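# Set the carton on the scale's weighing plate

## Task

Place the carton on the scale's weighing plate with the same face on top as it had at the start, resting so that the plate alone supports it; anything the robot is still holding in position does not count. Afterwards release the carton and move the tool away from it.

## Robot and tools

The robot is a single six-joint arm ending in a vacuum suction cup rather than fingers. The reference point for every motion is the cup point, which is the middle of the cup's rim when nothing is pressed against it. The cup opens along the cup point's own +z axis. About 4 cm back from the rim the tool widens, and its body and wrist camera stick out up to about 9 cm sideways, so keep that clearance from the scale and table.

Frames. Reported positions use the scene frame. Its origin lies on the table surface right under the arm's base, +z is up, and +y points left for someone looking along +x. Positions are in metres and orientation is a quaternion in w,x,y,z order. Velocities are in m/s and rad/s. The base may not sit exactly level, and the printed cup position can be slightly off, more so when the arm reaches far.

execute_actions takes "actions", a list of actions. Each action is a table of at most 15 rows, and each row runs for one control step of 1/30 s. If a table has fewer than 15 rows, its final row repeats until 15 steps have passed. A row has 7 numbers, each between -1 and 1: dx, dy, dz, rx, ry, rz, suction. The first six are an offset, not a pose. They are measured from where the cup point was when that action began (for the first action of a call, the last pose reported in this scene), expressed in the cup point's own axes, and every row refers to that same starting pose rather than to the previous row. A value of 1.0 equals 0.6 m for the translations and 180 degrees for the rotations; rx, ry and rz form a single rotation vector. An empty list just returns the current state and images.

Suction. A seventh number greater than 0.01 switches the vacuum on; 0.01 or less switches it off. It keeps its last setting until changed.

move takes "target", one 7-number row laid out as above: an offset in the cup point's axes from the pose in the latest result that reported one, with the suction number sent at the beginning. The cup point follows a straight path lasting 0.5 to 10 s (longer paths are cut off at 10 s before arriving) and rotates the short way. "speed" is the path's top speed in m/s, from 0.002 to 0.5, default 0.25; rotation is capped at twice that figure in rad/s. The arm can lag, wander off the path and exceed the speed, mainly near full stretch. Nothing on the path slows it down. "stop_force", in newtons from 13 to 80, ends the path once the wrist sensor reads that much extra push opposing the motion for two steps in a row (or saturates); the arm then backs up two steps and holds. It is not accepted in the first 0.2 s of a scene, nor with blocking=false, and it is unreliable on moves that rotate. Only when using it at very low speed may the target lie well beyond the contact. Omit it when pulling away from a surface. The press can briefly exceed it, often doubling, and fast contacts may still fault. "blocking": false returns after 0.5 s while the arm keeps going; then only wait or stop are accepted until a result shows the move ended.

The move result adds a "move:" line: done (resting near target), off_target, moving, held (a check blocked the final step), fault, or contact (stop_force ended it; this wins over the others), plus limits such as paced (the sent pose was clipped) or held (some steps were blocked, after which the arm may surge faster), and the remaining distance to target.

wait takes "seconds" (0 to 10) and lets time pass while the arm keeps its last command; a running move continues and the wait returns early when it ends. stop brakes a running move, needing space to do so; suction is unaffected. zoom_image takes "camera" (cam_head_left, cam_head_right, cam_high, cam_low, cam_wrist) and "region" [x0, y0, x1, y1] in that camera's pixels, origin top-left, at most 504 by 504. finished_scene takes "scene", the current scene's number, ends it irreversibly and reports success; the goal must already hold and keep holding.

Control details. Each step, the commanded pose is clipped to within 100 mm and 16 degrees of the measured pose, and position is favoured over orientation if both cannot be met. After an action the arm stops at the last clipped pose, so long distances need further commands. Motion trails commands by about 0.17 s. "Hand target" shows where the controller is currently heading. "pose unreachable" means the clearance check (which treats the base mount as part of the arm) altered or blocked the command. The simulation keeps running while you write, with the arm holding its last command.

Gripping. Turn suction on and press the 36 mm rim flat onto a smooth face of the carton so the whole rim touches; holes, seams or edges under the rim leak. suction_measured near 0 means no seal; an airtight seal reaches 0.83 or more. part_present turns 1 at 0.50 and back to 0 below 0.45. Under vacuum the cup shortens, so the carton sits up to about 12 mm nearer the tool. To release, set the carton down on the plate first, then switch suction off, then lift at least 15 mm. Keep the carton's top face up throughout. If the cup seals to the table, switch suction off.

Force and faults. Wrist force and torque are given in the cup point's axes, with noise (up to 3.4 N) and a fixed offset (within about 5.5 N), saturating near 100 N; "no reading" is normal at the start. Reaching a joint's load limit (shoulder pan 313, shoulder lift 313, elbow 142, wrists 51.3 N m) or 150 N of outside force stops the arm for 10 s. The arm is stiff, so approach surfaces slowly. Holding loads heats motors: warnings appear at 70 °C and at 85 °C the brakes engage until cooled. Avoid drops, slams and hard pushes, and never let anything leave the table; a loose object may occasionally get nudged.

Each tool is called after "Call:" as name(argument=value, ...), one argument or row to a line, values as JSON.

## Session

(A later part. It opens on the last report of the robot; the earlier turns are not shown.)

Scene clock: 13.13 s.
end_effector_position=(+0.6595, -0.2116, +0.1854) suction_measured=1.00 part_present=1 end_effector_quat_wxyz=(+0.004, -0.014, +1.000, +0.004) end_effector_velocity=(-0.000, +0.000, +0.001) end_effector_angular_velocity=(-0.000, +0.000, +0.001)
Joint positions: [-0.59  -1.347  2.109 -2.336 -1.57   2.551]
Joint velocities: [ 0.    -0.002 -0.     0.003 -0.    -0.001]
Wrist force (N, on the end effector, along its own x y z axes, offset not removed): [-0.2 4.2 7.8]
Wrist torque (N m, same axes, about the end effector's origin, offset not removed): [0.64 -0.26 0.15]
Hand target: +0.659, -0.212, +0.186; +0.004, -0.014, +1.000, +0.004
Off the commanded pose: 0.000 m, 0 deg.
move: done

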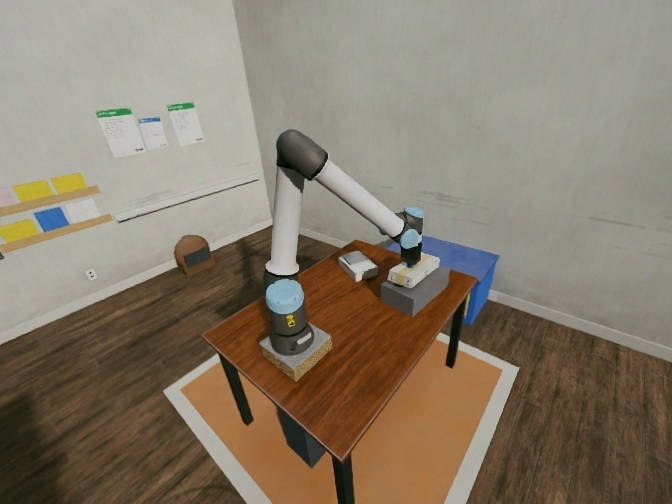

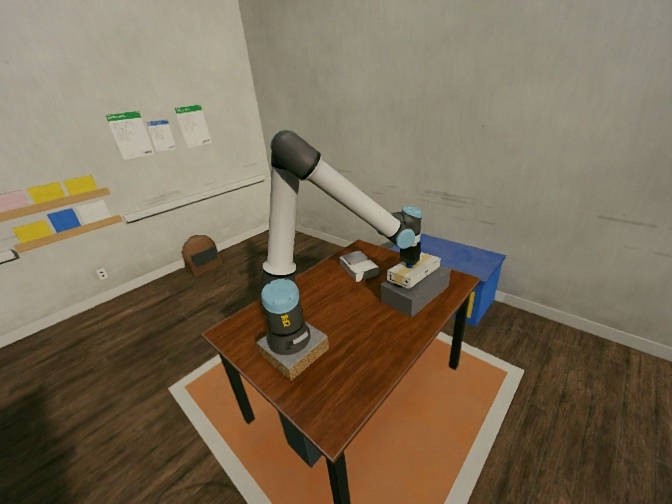

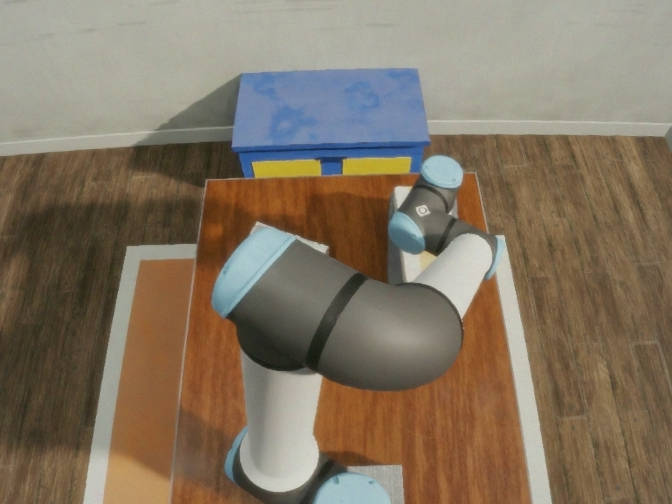

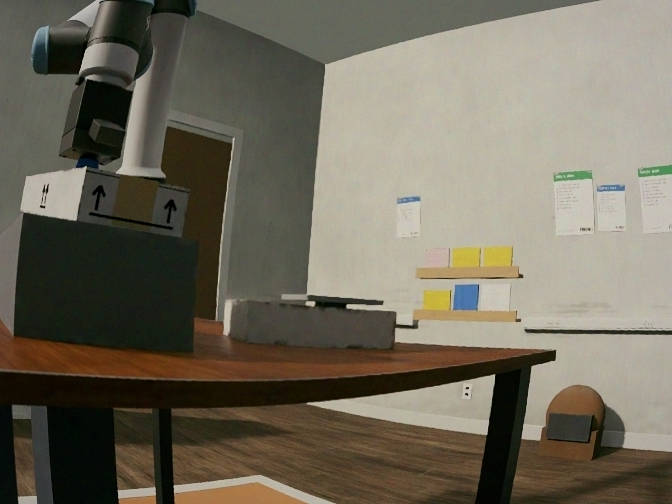

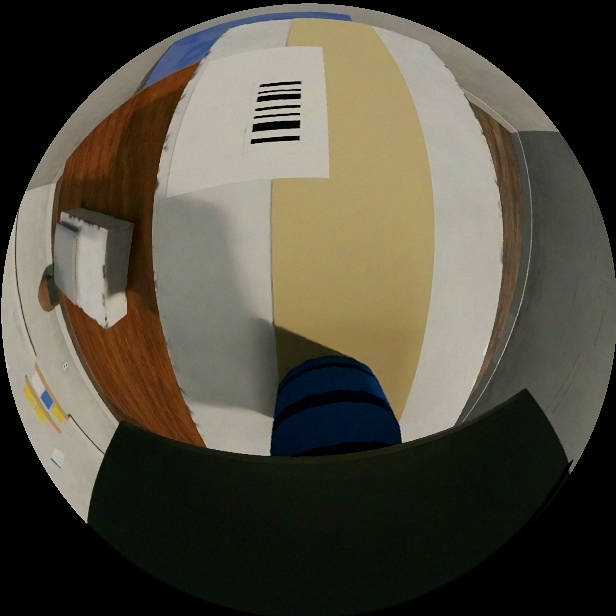

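Call:
move(
  target=[0,0,0.045,0,0,0,1],
  speed=0.03,
)

Call:
execute_actions(
  actions=[
    [[0,0,0,0,0,0,0]],
  ],
)

Call:
move(
  target=[0,0,-0.04,0,0,0,0],
  speed=0.1,
)

Call:
move(
  target=[-0.185,-0.008,0,0,0,0,0],
  speed=0.15,
)

Call:
move(
  target=[0,0,0.04,0,0,0,1],
  speed=0.02,
)

Call:
move(
  target=[0,0,-0.05,0,0,0,1],
  speed=0.04,
)

Scene clock: 20.97 s.
end_effector_position=(+0.6597, -0.2114, +0.1585) suction_measured=1.00 part_present=1 end_effector_quat_wxyz=(+0.004, -0.014, +1.000, +0.004) end_effector_velocity=(+0.001, -0.000, -0.001) end_effector_angular_velocity=(+0.000, -0.000, +0.000)
Joint positions: [-0.59  -1.311  2.125 -2.389 -1.57   2.551]
Joint velocities: [-0.     0.002 -0.001 -0.002  0.    -0.   ]
Wrist force (N, on the end effector, along its own x y z axes, offset not removed): [5.8 0.1 3.8]
Wrist torque (N m, same axes, about the end effector's origin, offset not removed): [-0.01 -0.44 0.01]
Hand target: +0.660, -0.211, +0.158; +0.004, -0.014, +1.000, +0.004
Off the commanded pose: 0.000 m, 0 deg.
move: done

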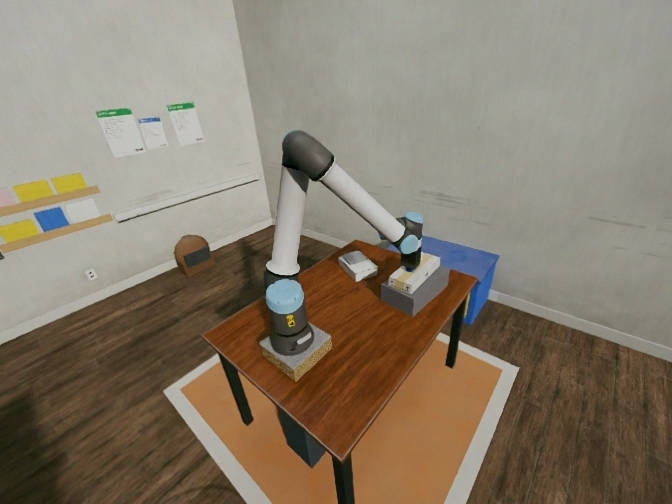

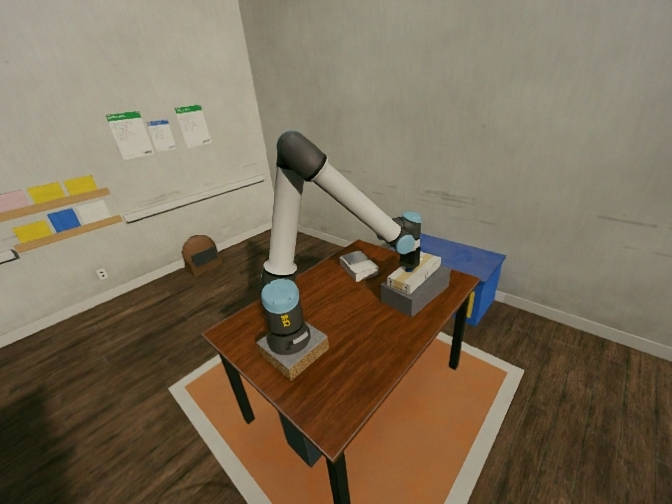

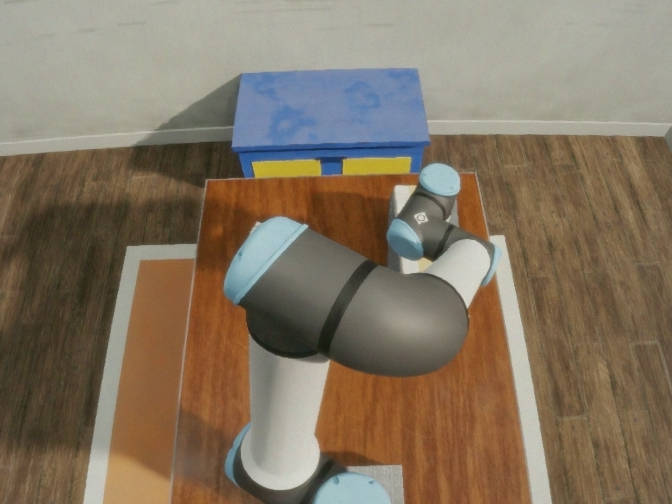

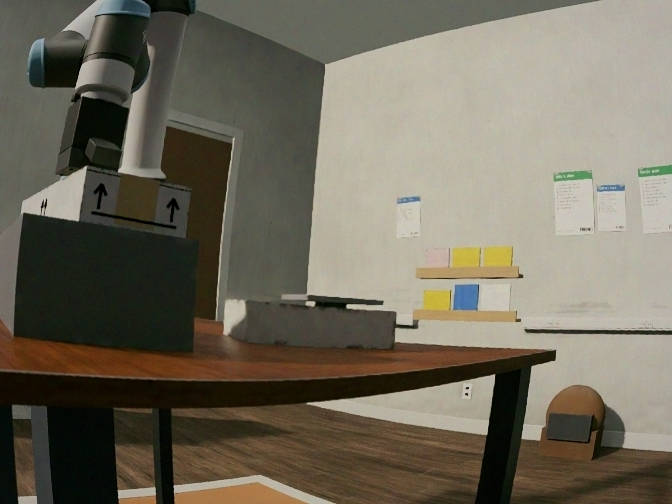

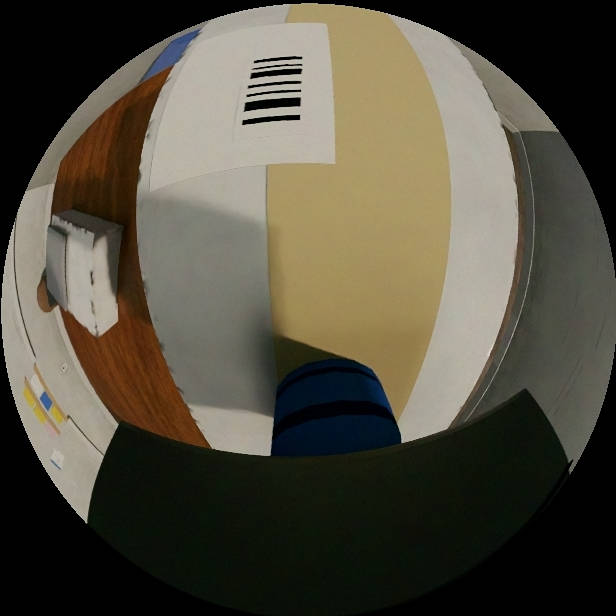

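Scene clock: 21.47 s.
end_effector_position=(+0.6597, -0.2114, +0.1585) suction_measured=0.00 part_present=0 end_effector_quat_wxyz=(+0.004, -0.014, +1.000, +0.004) end_effector_velocity=(-0.000, +0.000, -0.000) end_effector_angular_velocity=(+0.001, +0.001, +0.000)
Joint positions: [-0.59  -1.311  2.125 -2.389 -1.57   2.551]
Joint velocities: [-0.    -0.     0.     0.001 -0.    -0.001]
Wrist force (N, on the end effector, along its own x y z axes, offset not removed): [-0.3 -0.4 -15.6]
Wrist torque (N m, same axes, about the end effector's origin, offset not removed): [-0.26 -0.45 0.07]
Hand target: +0.660, -0.211, +0.159; +0.004, -0.014, +1.000, +0.004
Off the commanded pose: 0.000 m, 0 deg.

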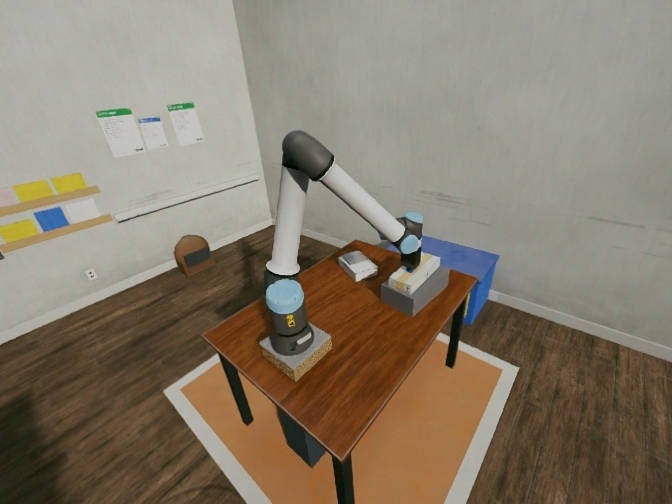

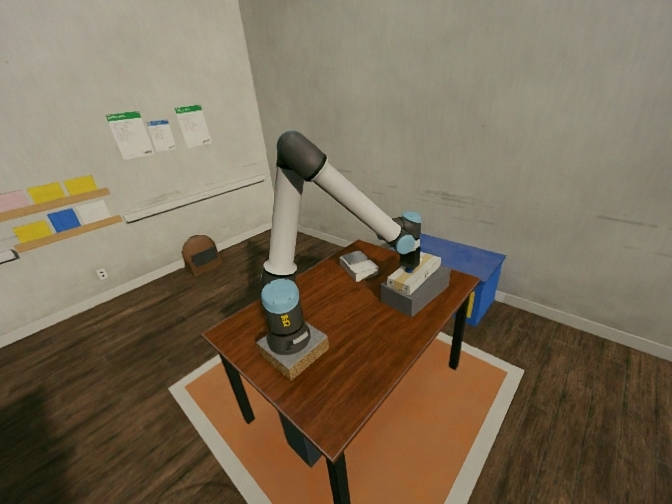

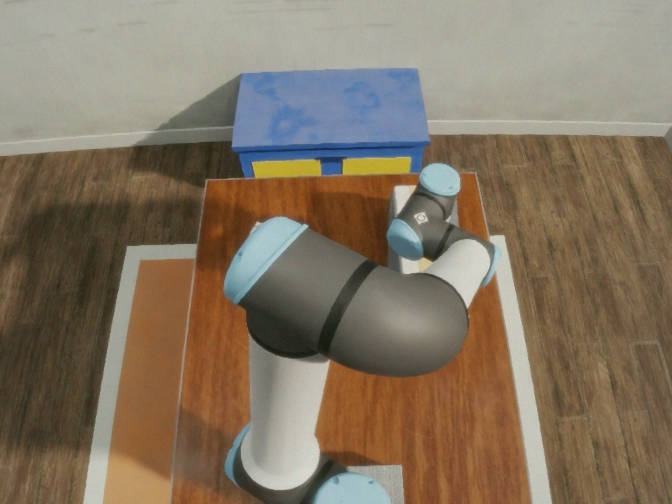

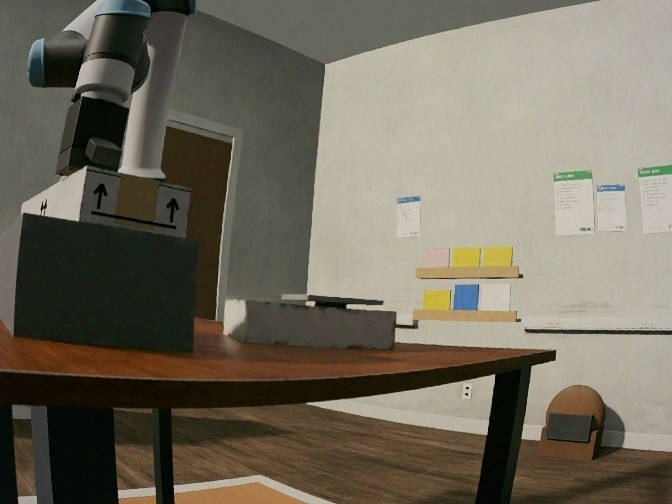

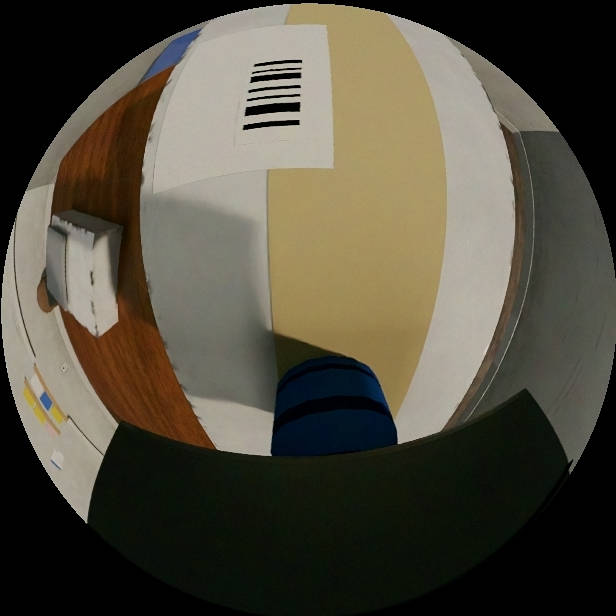

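Scene clock: 22.30 s.
end_effector_position=(+0.6595, -0.2116, +0.1823) suction_measured=0.00 part_present=0 end_effector_quat_wxyz=(+0.004, -0.014, +1.000, +0.004) end_effector_velocity=(+0.000, +0.000, +0.002) end_effector_angular_velocity=(+0.001, -0.001, -0.000)
Joint positions: [-0.59  -1.343  2.111 -2.342 -1.57   2.551]
Joint velocities: [ 0.    -0.002 -0.002  0.004  0.001  0.   ]
Wrist force (N, on the end effector, along its own x y z axes, offset not removed): [1.9 -0.3 -6.6]
Wrist torque (N m, same axes, about the end effector's origin, offset not removed): [-0.22 -0.45 0.08]
Hand target: +0.660, -0.212, +0.183; +0.004, -0.014, +1.000, +0.004
Off the commanded pose: 0.000 m, 0 deg.
move: done

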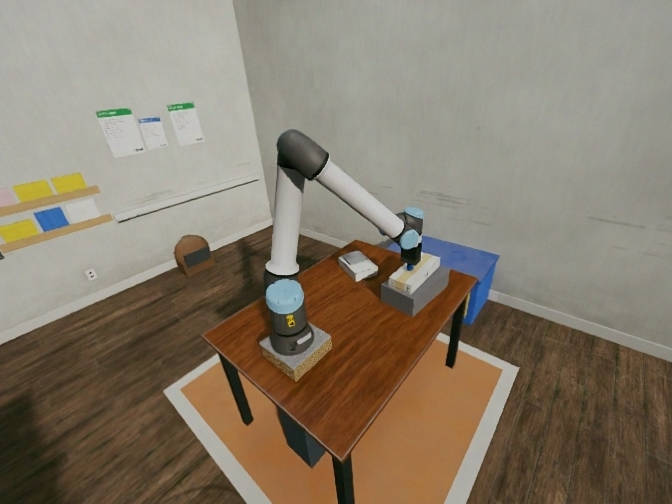

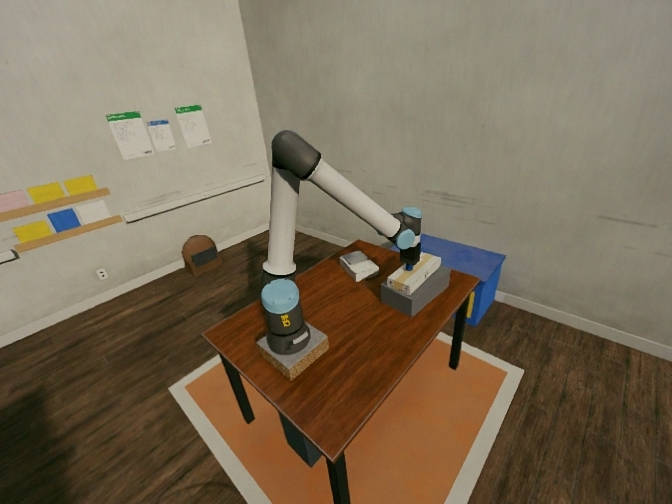

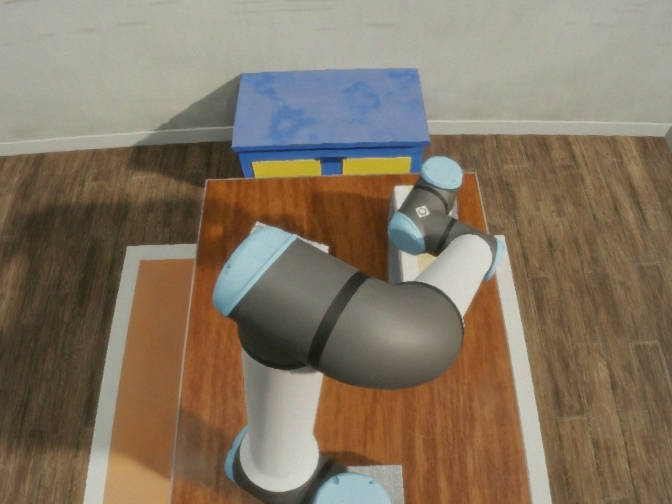

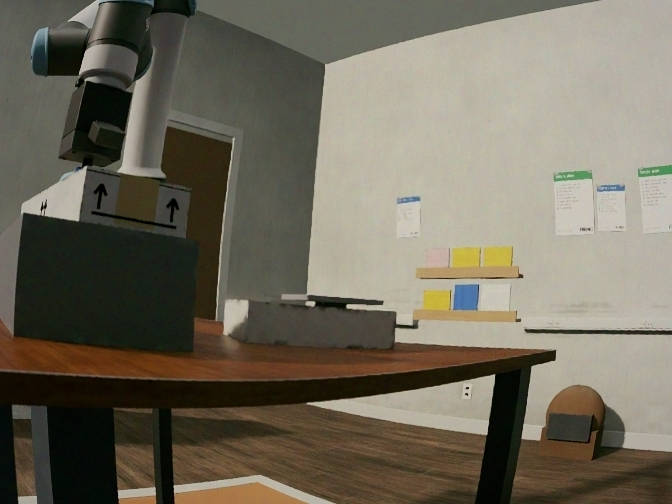

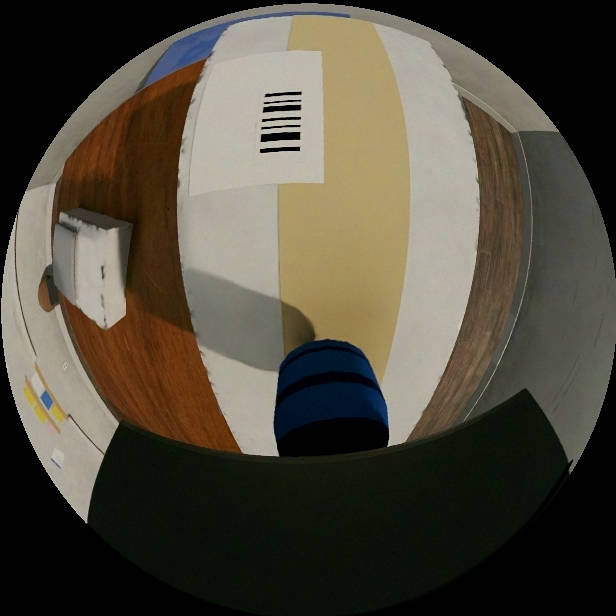

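Scene clock: 23.57 s.
end_effector_position=(+0.7705, -0.2132, +0.1830) suction_measured=0.00 part_present=0 end_effector_quat_wxyz=(+0.004, -0.014, +1.000, +0.004) end_effector_velocity=(+0.002, -0.001, +0.001) end_effector_angular_velocity=(-0.002, -0.000, +0.001)
Joint positions: [-0.515 -1.197  1.901 -2.279 -1.57   2.625]
Joint velocities: [ 0.001  0.002 -0.005  0.002 -0.001 -0.   ]
Wrist force (N, on the end effector, along its own x y z axes, offset not removed): [1.6 1.4 -4.3]
Wrist torque (N m, same axes, about the end effector's origin, offset not removed): [0.08 -0.44 0.03]
Hand target: +0.771, -0.213, +0.183; +0.004, -0.014, +1.000, +0.004
Off the commanded pose: 0.000 m, 0 deg.
move: done

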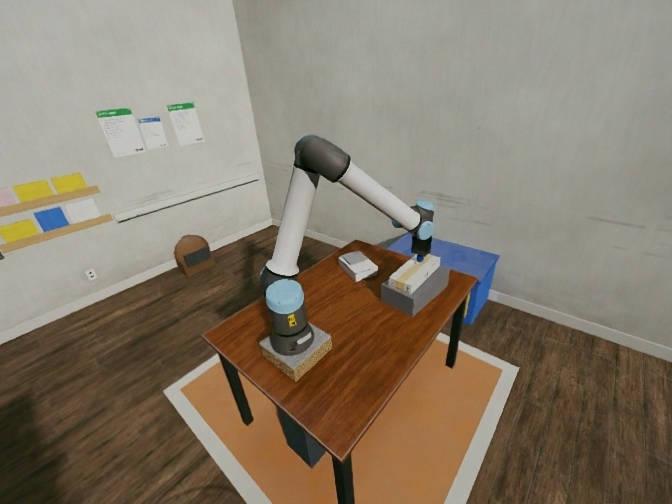

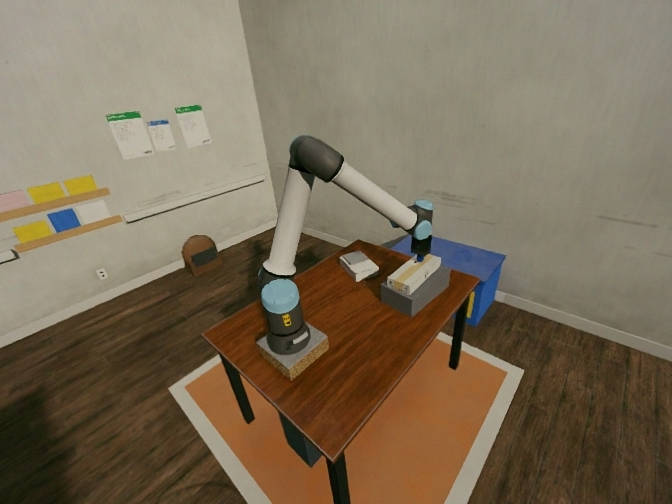

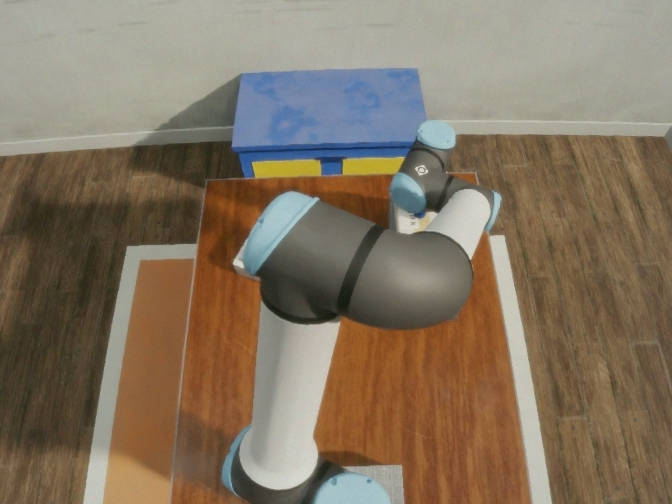

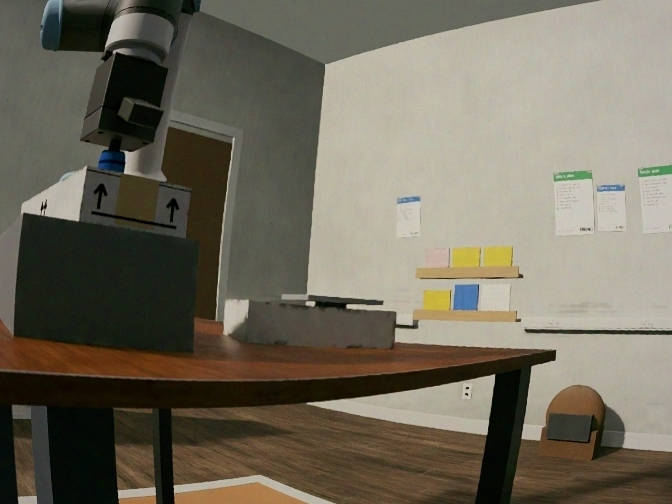

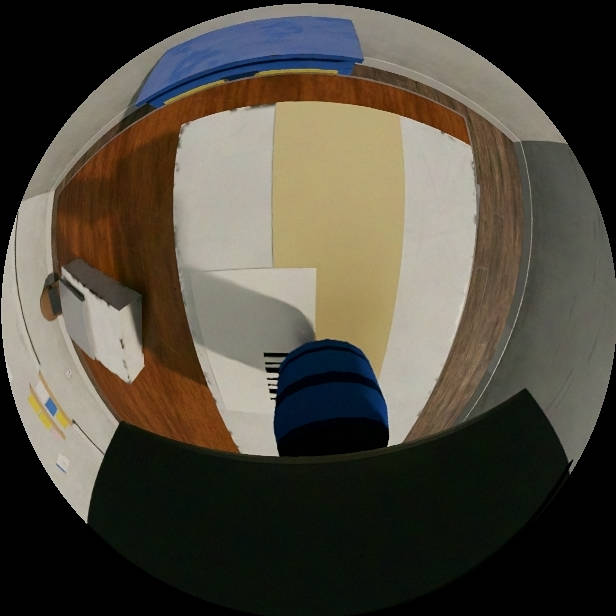

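Scene clock: 25.07 s.
end_effector_position=(+0.7706, -0.2130, +0.1591) suction_measured=1.00 part_present=1 end_effector_quat_wxyz=(+0.004, -0.014, +1.000, +0.004) end_effector_velocity=(+0.000, -0.000, -0.001) end_effector_angular_velocity=(+0.000, -0.000, +0.000)
Joint positions: [-0.515 -1.169  1.914 -2.32  -1.57   2.625]
Joint velocities: [ 0.     0.002  0.    -0.002  0.    -0.   ]
Wrist force (N, on the end effector, along its own x y z axes, offset not removed): [6.4 1.0 13.2]
Wrist torque (N m, same axes, about the end effector's origin, offset not removed): [0.06 -0.89 -0.01]
Hand target: +0.771, -0.213, +0.159; +0.004, -0.014, +1.000, +0.004
Off the commanded pose: 0.000 m, 0 deg.
move: done

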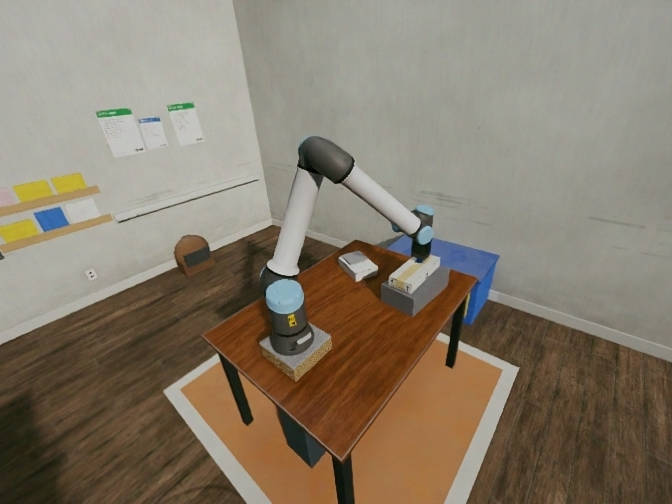

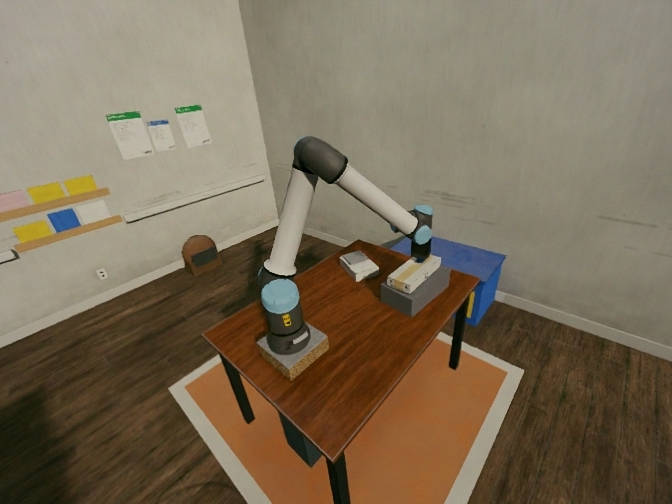

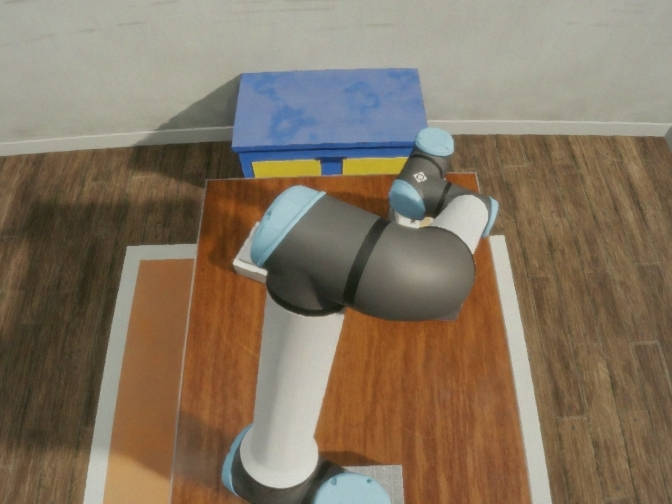

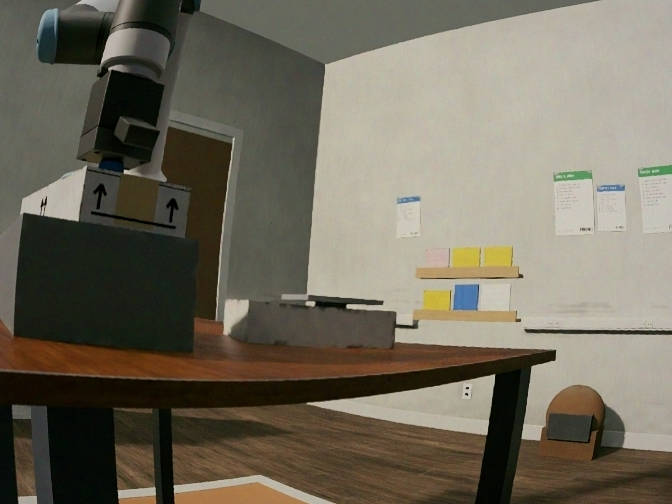

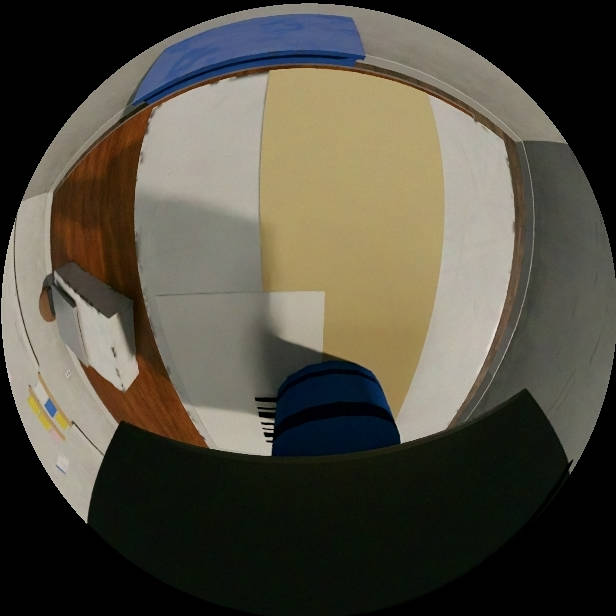

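Scene clock: 26.17 s.
end_effector_position=(+0.7704, -0.2132, +0.1890) suction_measured=1.00 part_present=1 end_effector_quat_wxyz=(+0.004, -0.014, +1.000, +0.004) end_effector_velocity=(+0.000, +0.000, +0.002) end_effector_angular_velocity=(+0.001, -0.000, -0.001)
Joint positions: [-0.515 -1.203  1.897 -2.268 -1.57   2.625]
Joint velocities: [ 0.    -0.002 -0.001  0.003  0.001  0.001]
Wrist force (N, on the end effector, along its own x y z axes, offset not removed): [3.1 0.4 15.0]
Wrist torque (N m, same axes, about the end effector's origin, offset not removed): [-0.15 -0.43 -0.03]
Hand target: +0.770, -0.213, +0.189; +0.004, -0.014, +1.000, +0.004
Off the commanded pose: 0.000 m, 0 deg.
move: done

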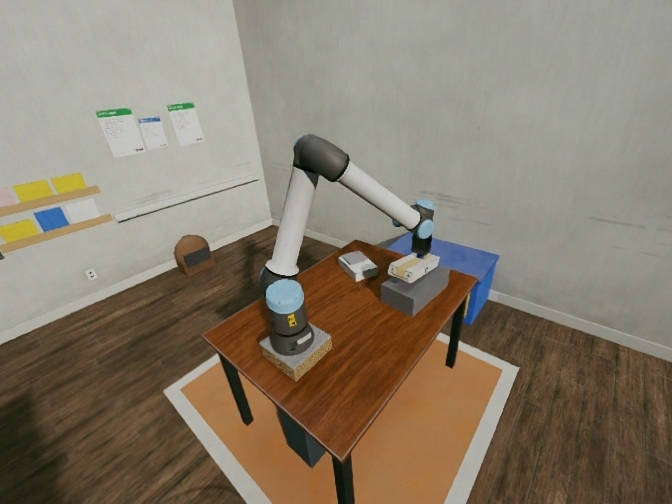

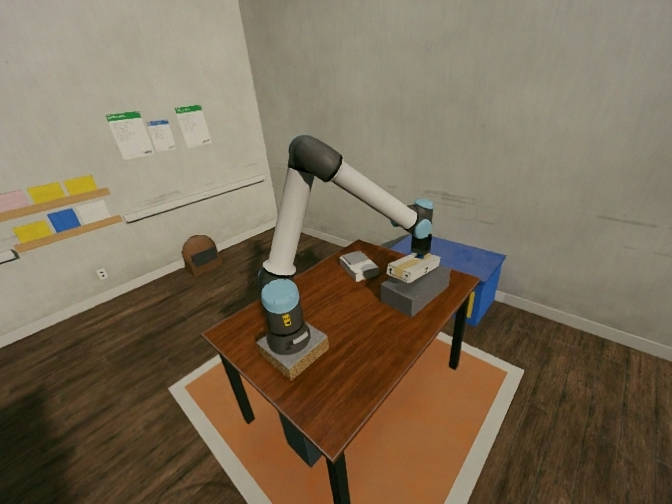

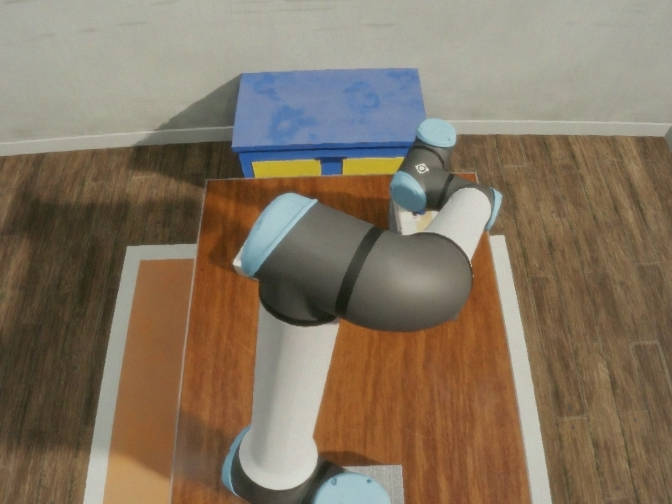

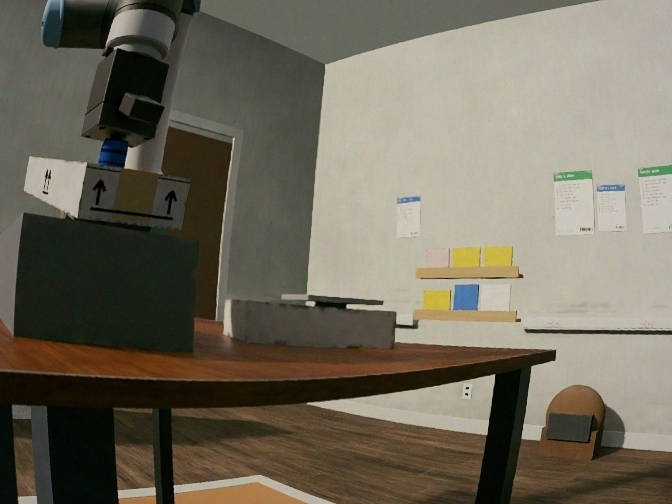

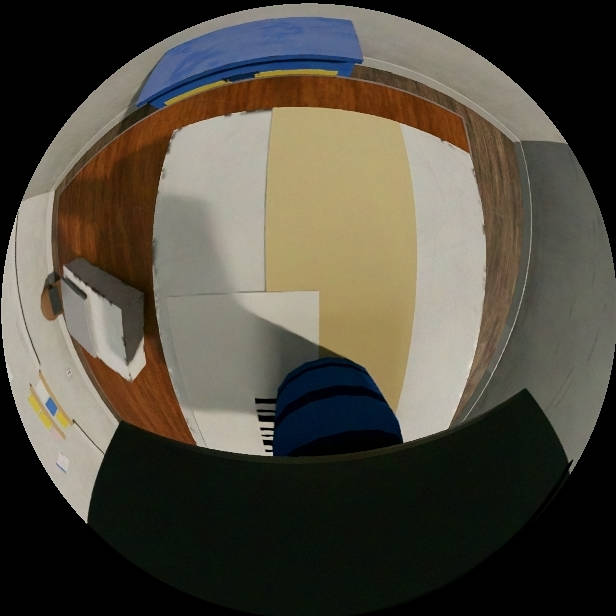

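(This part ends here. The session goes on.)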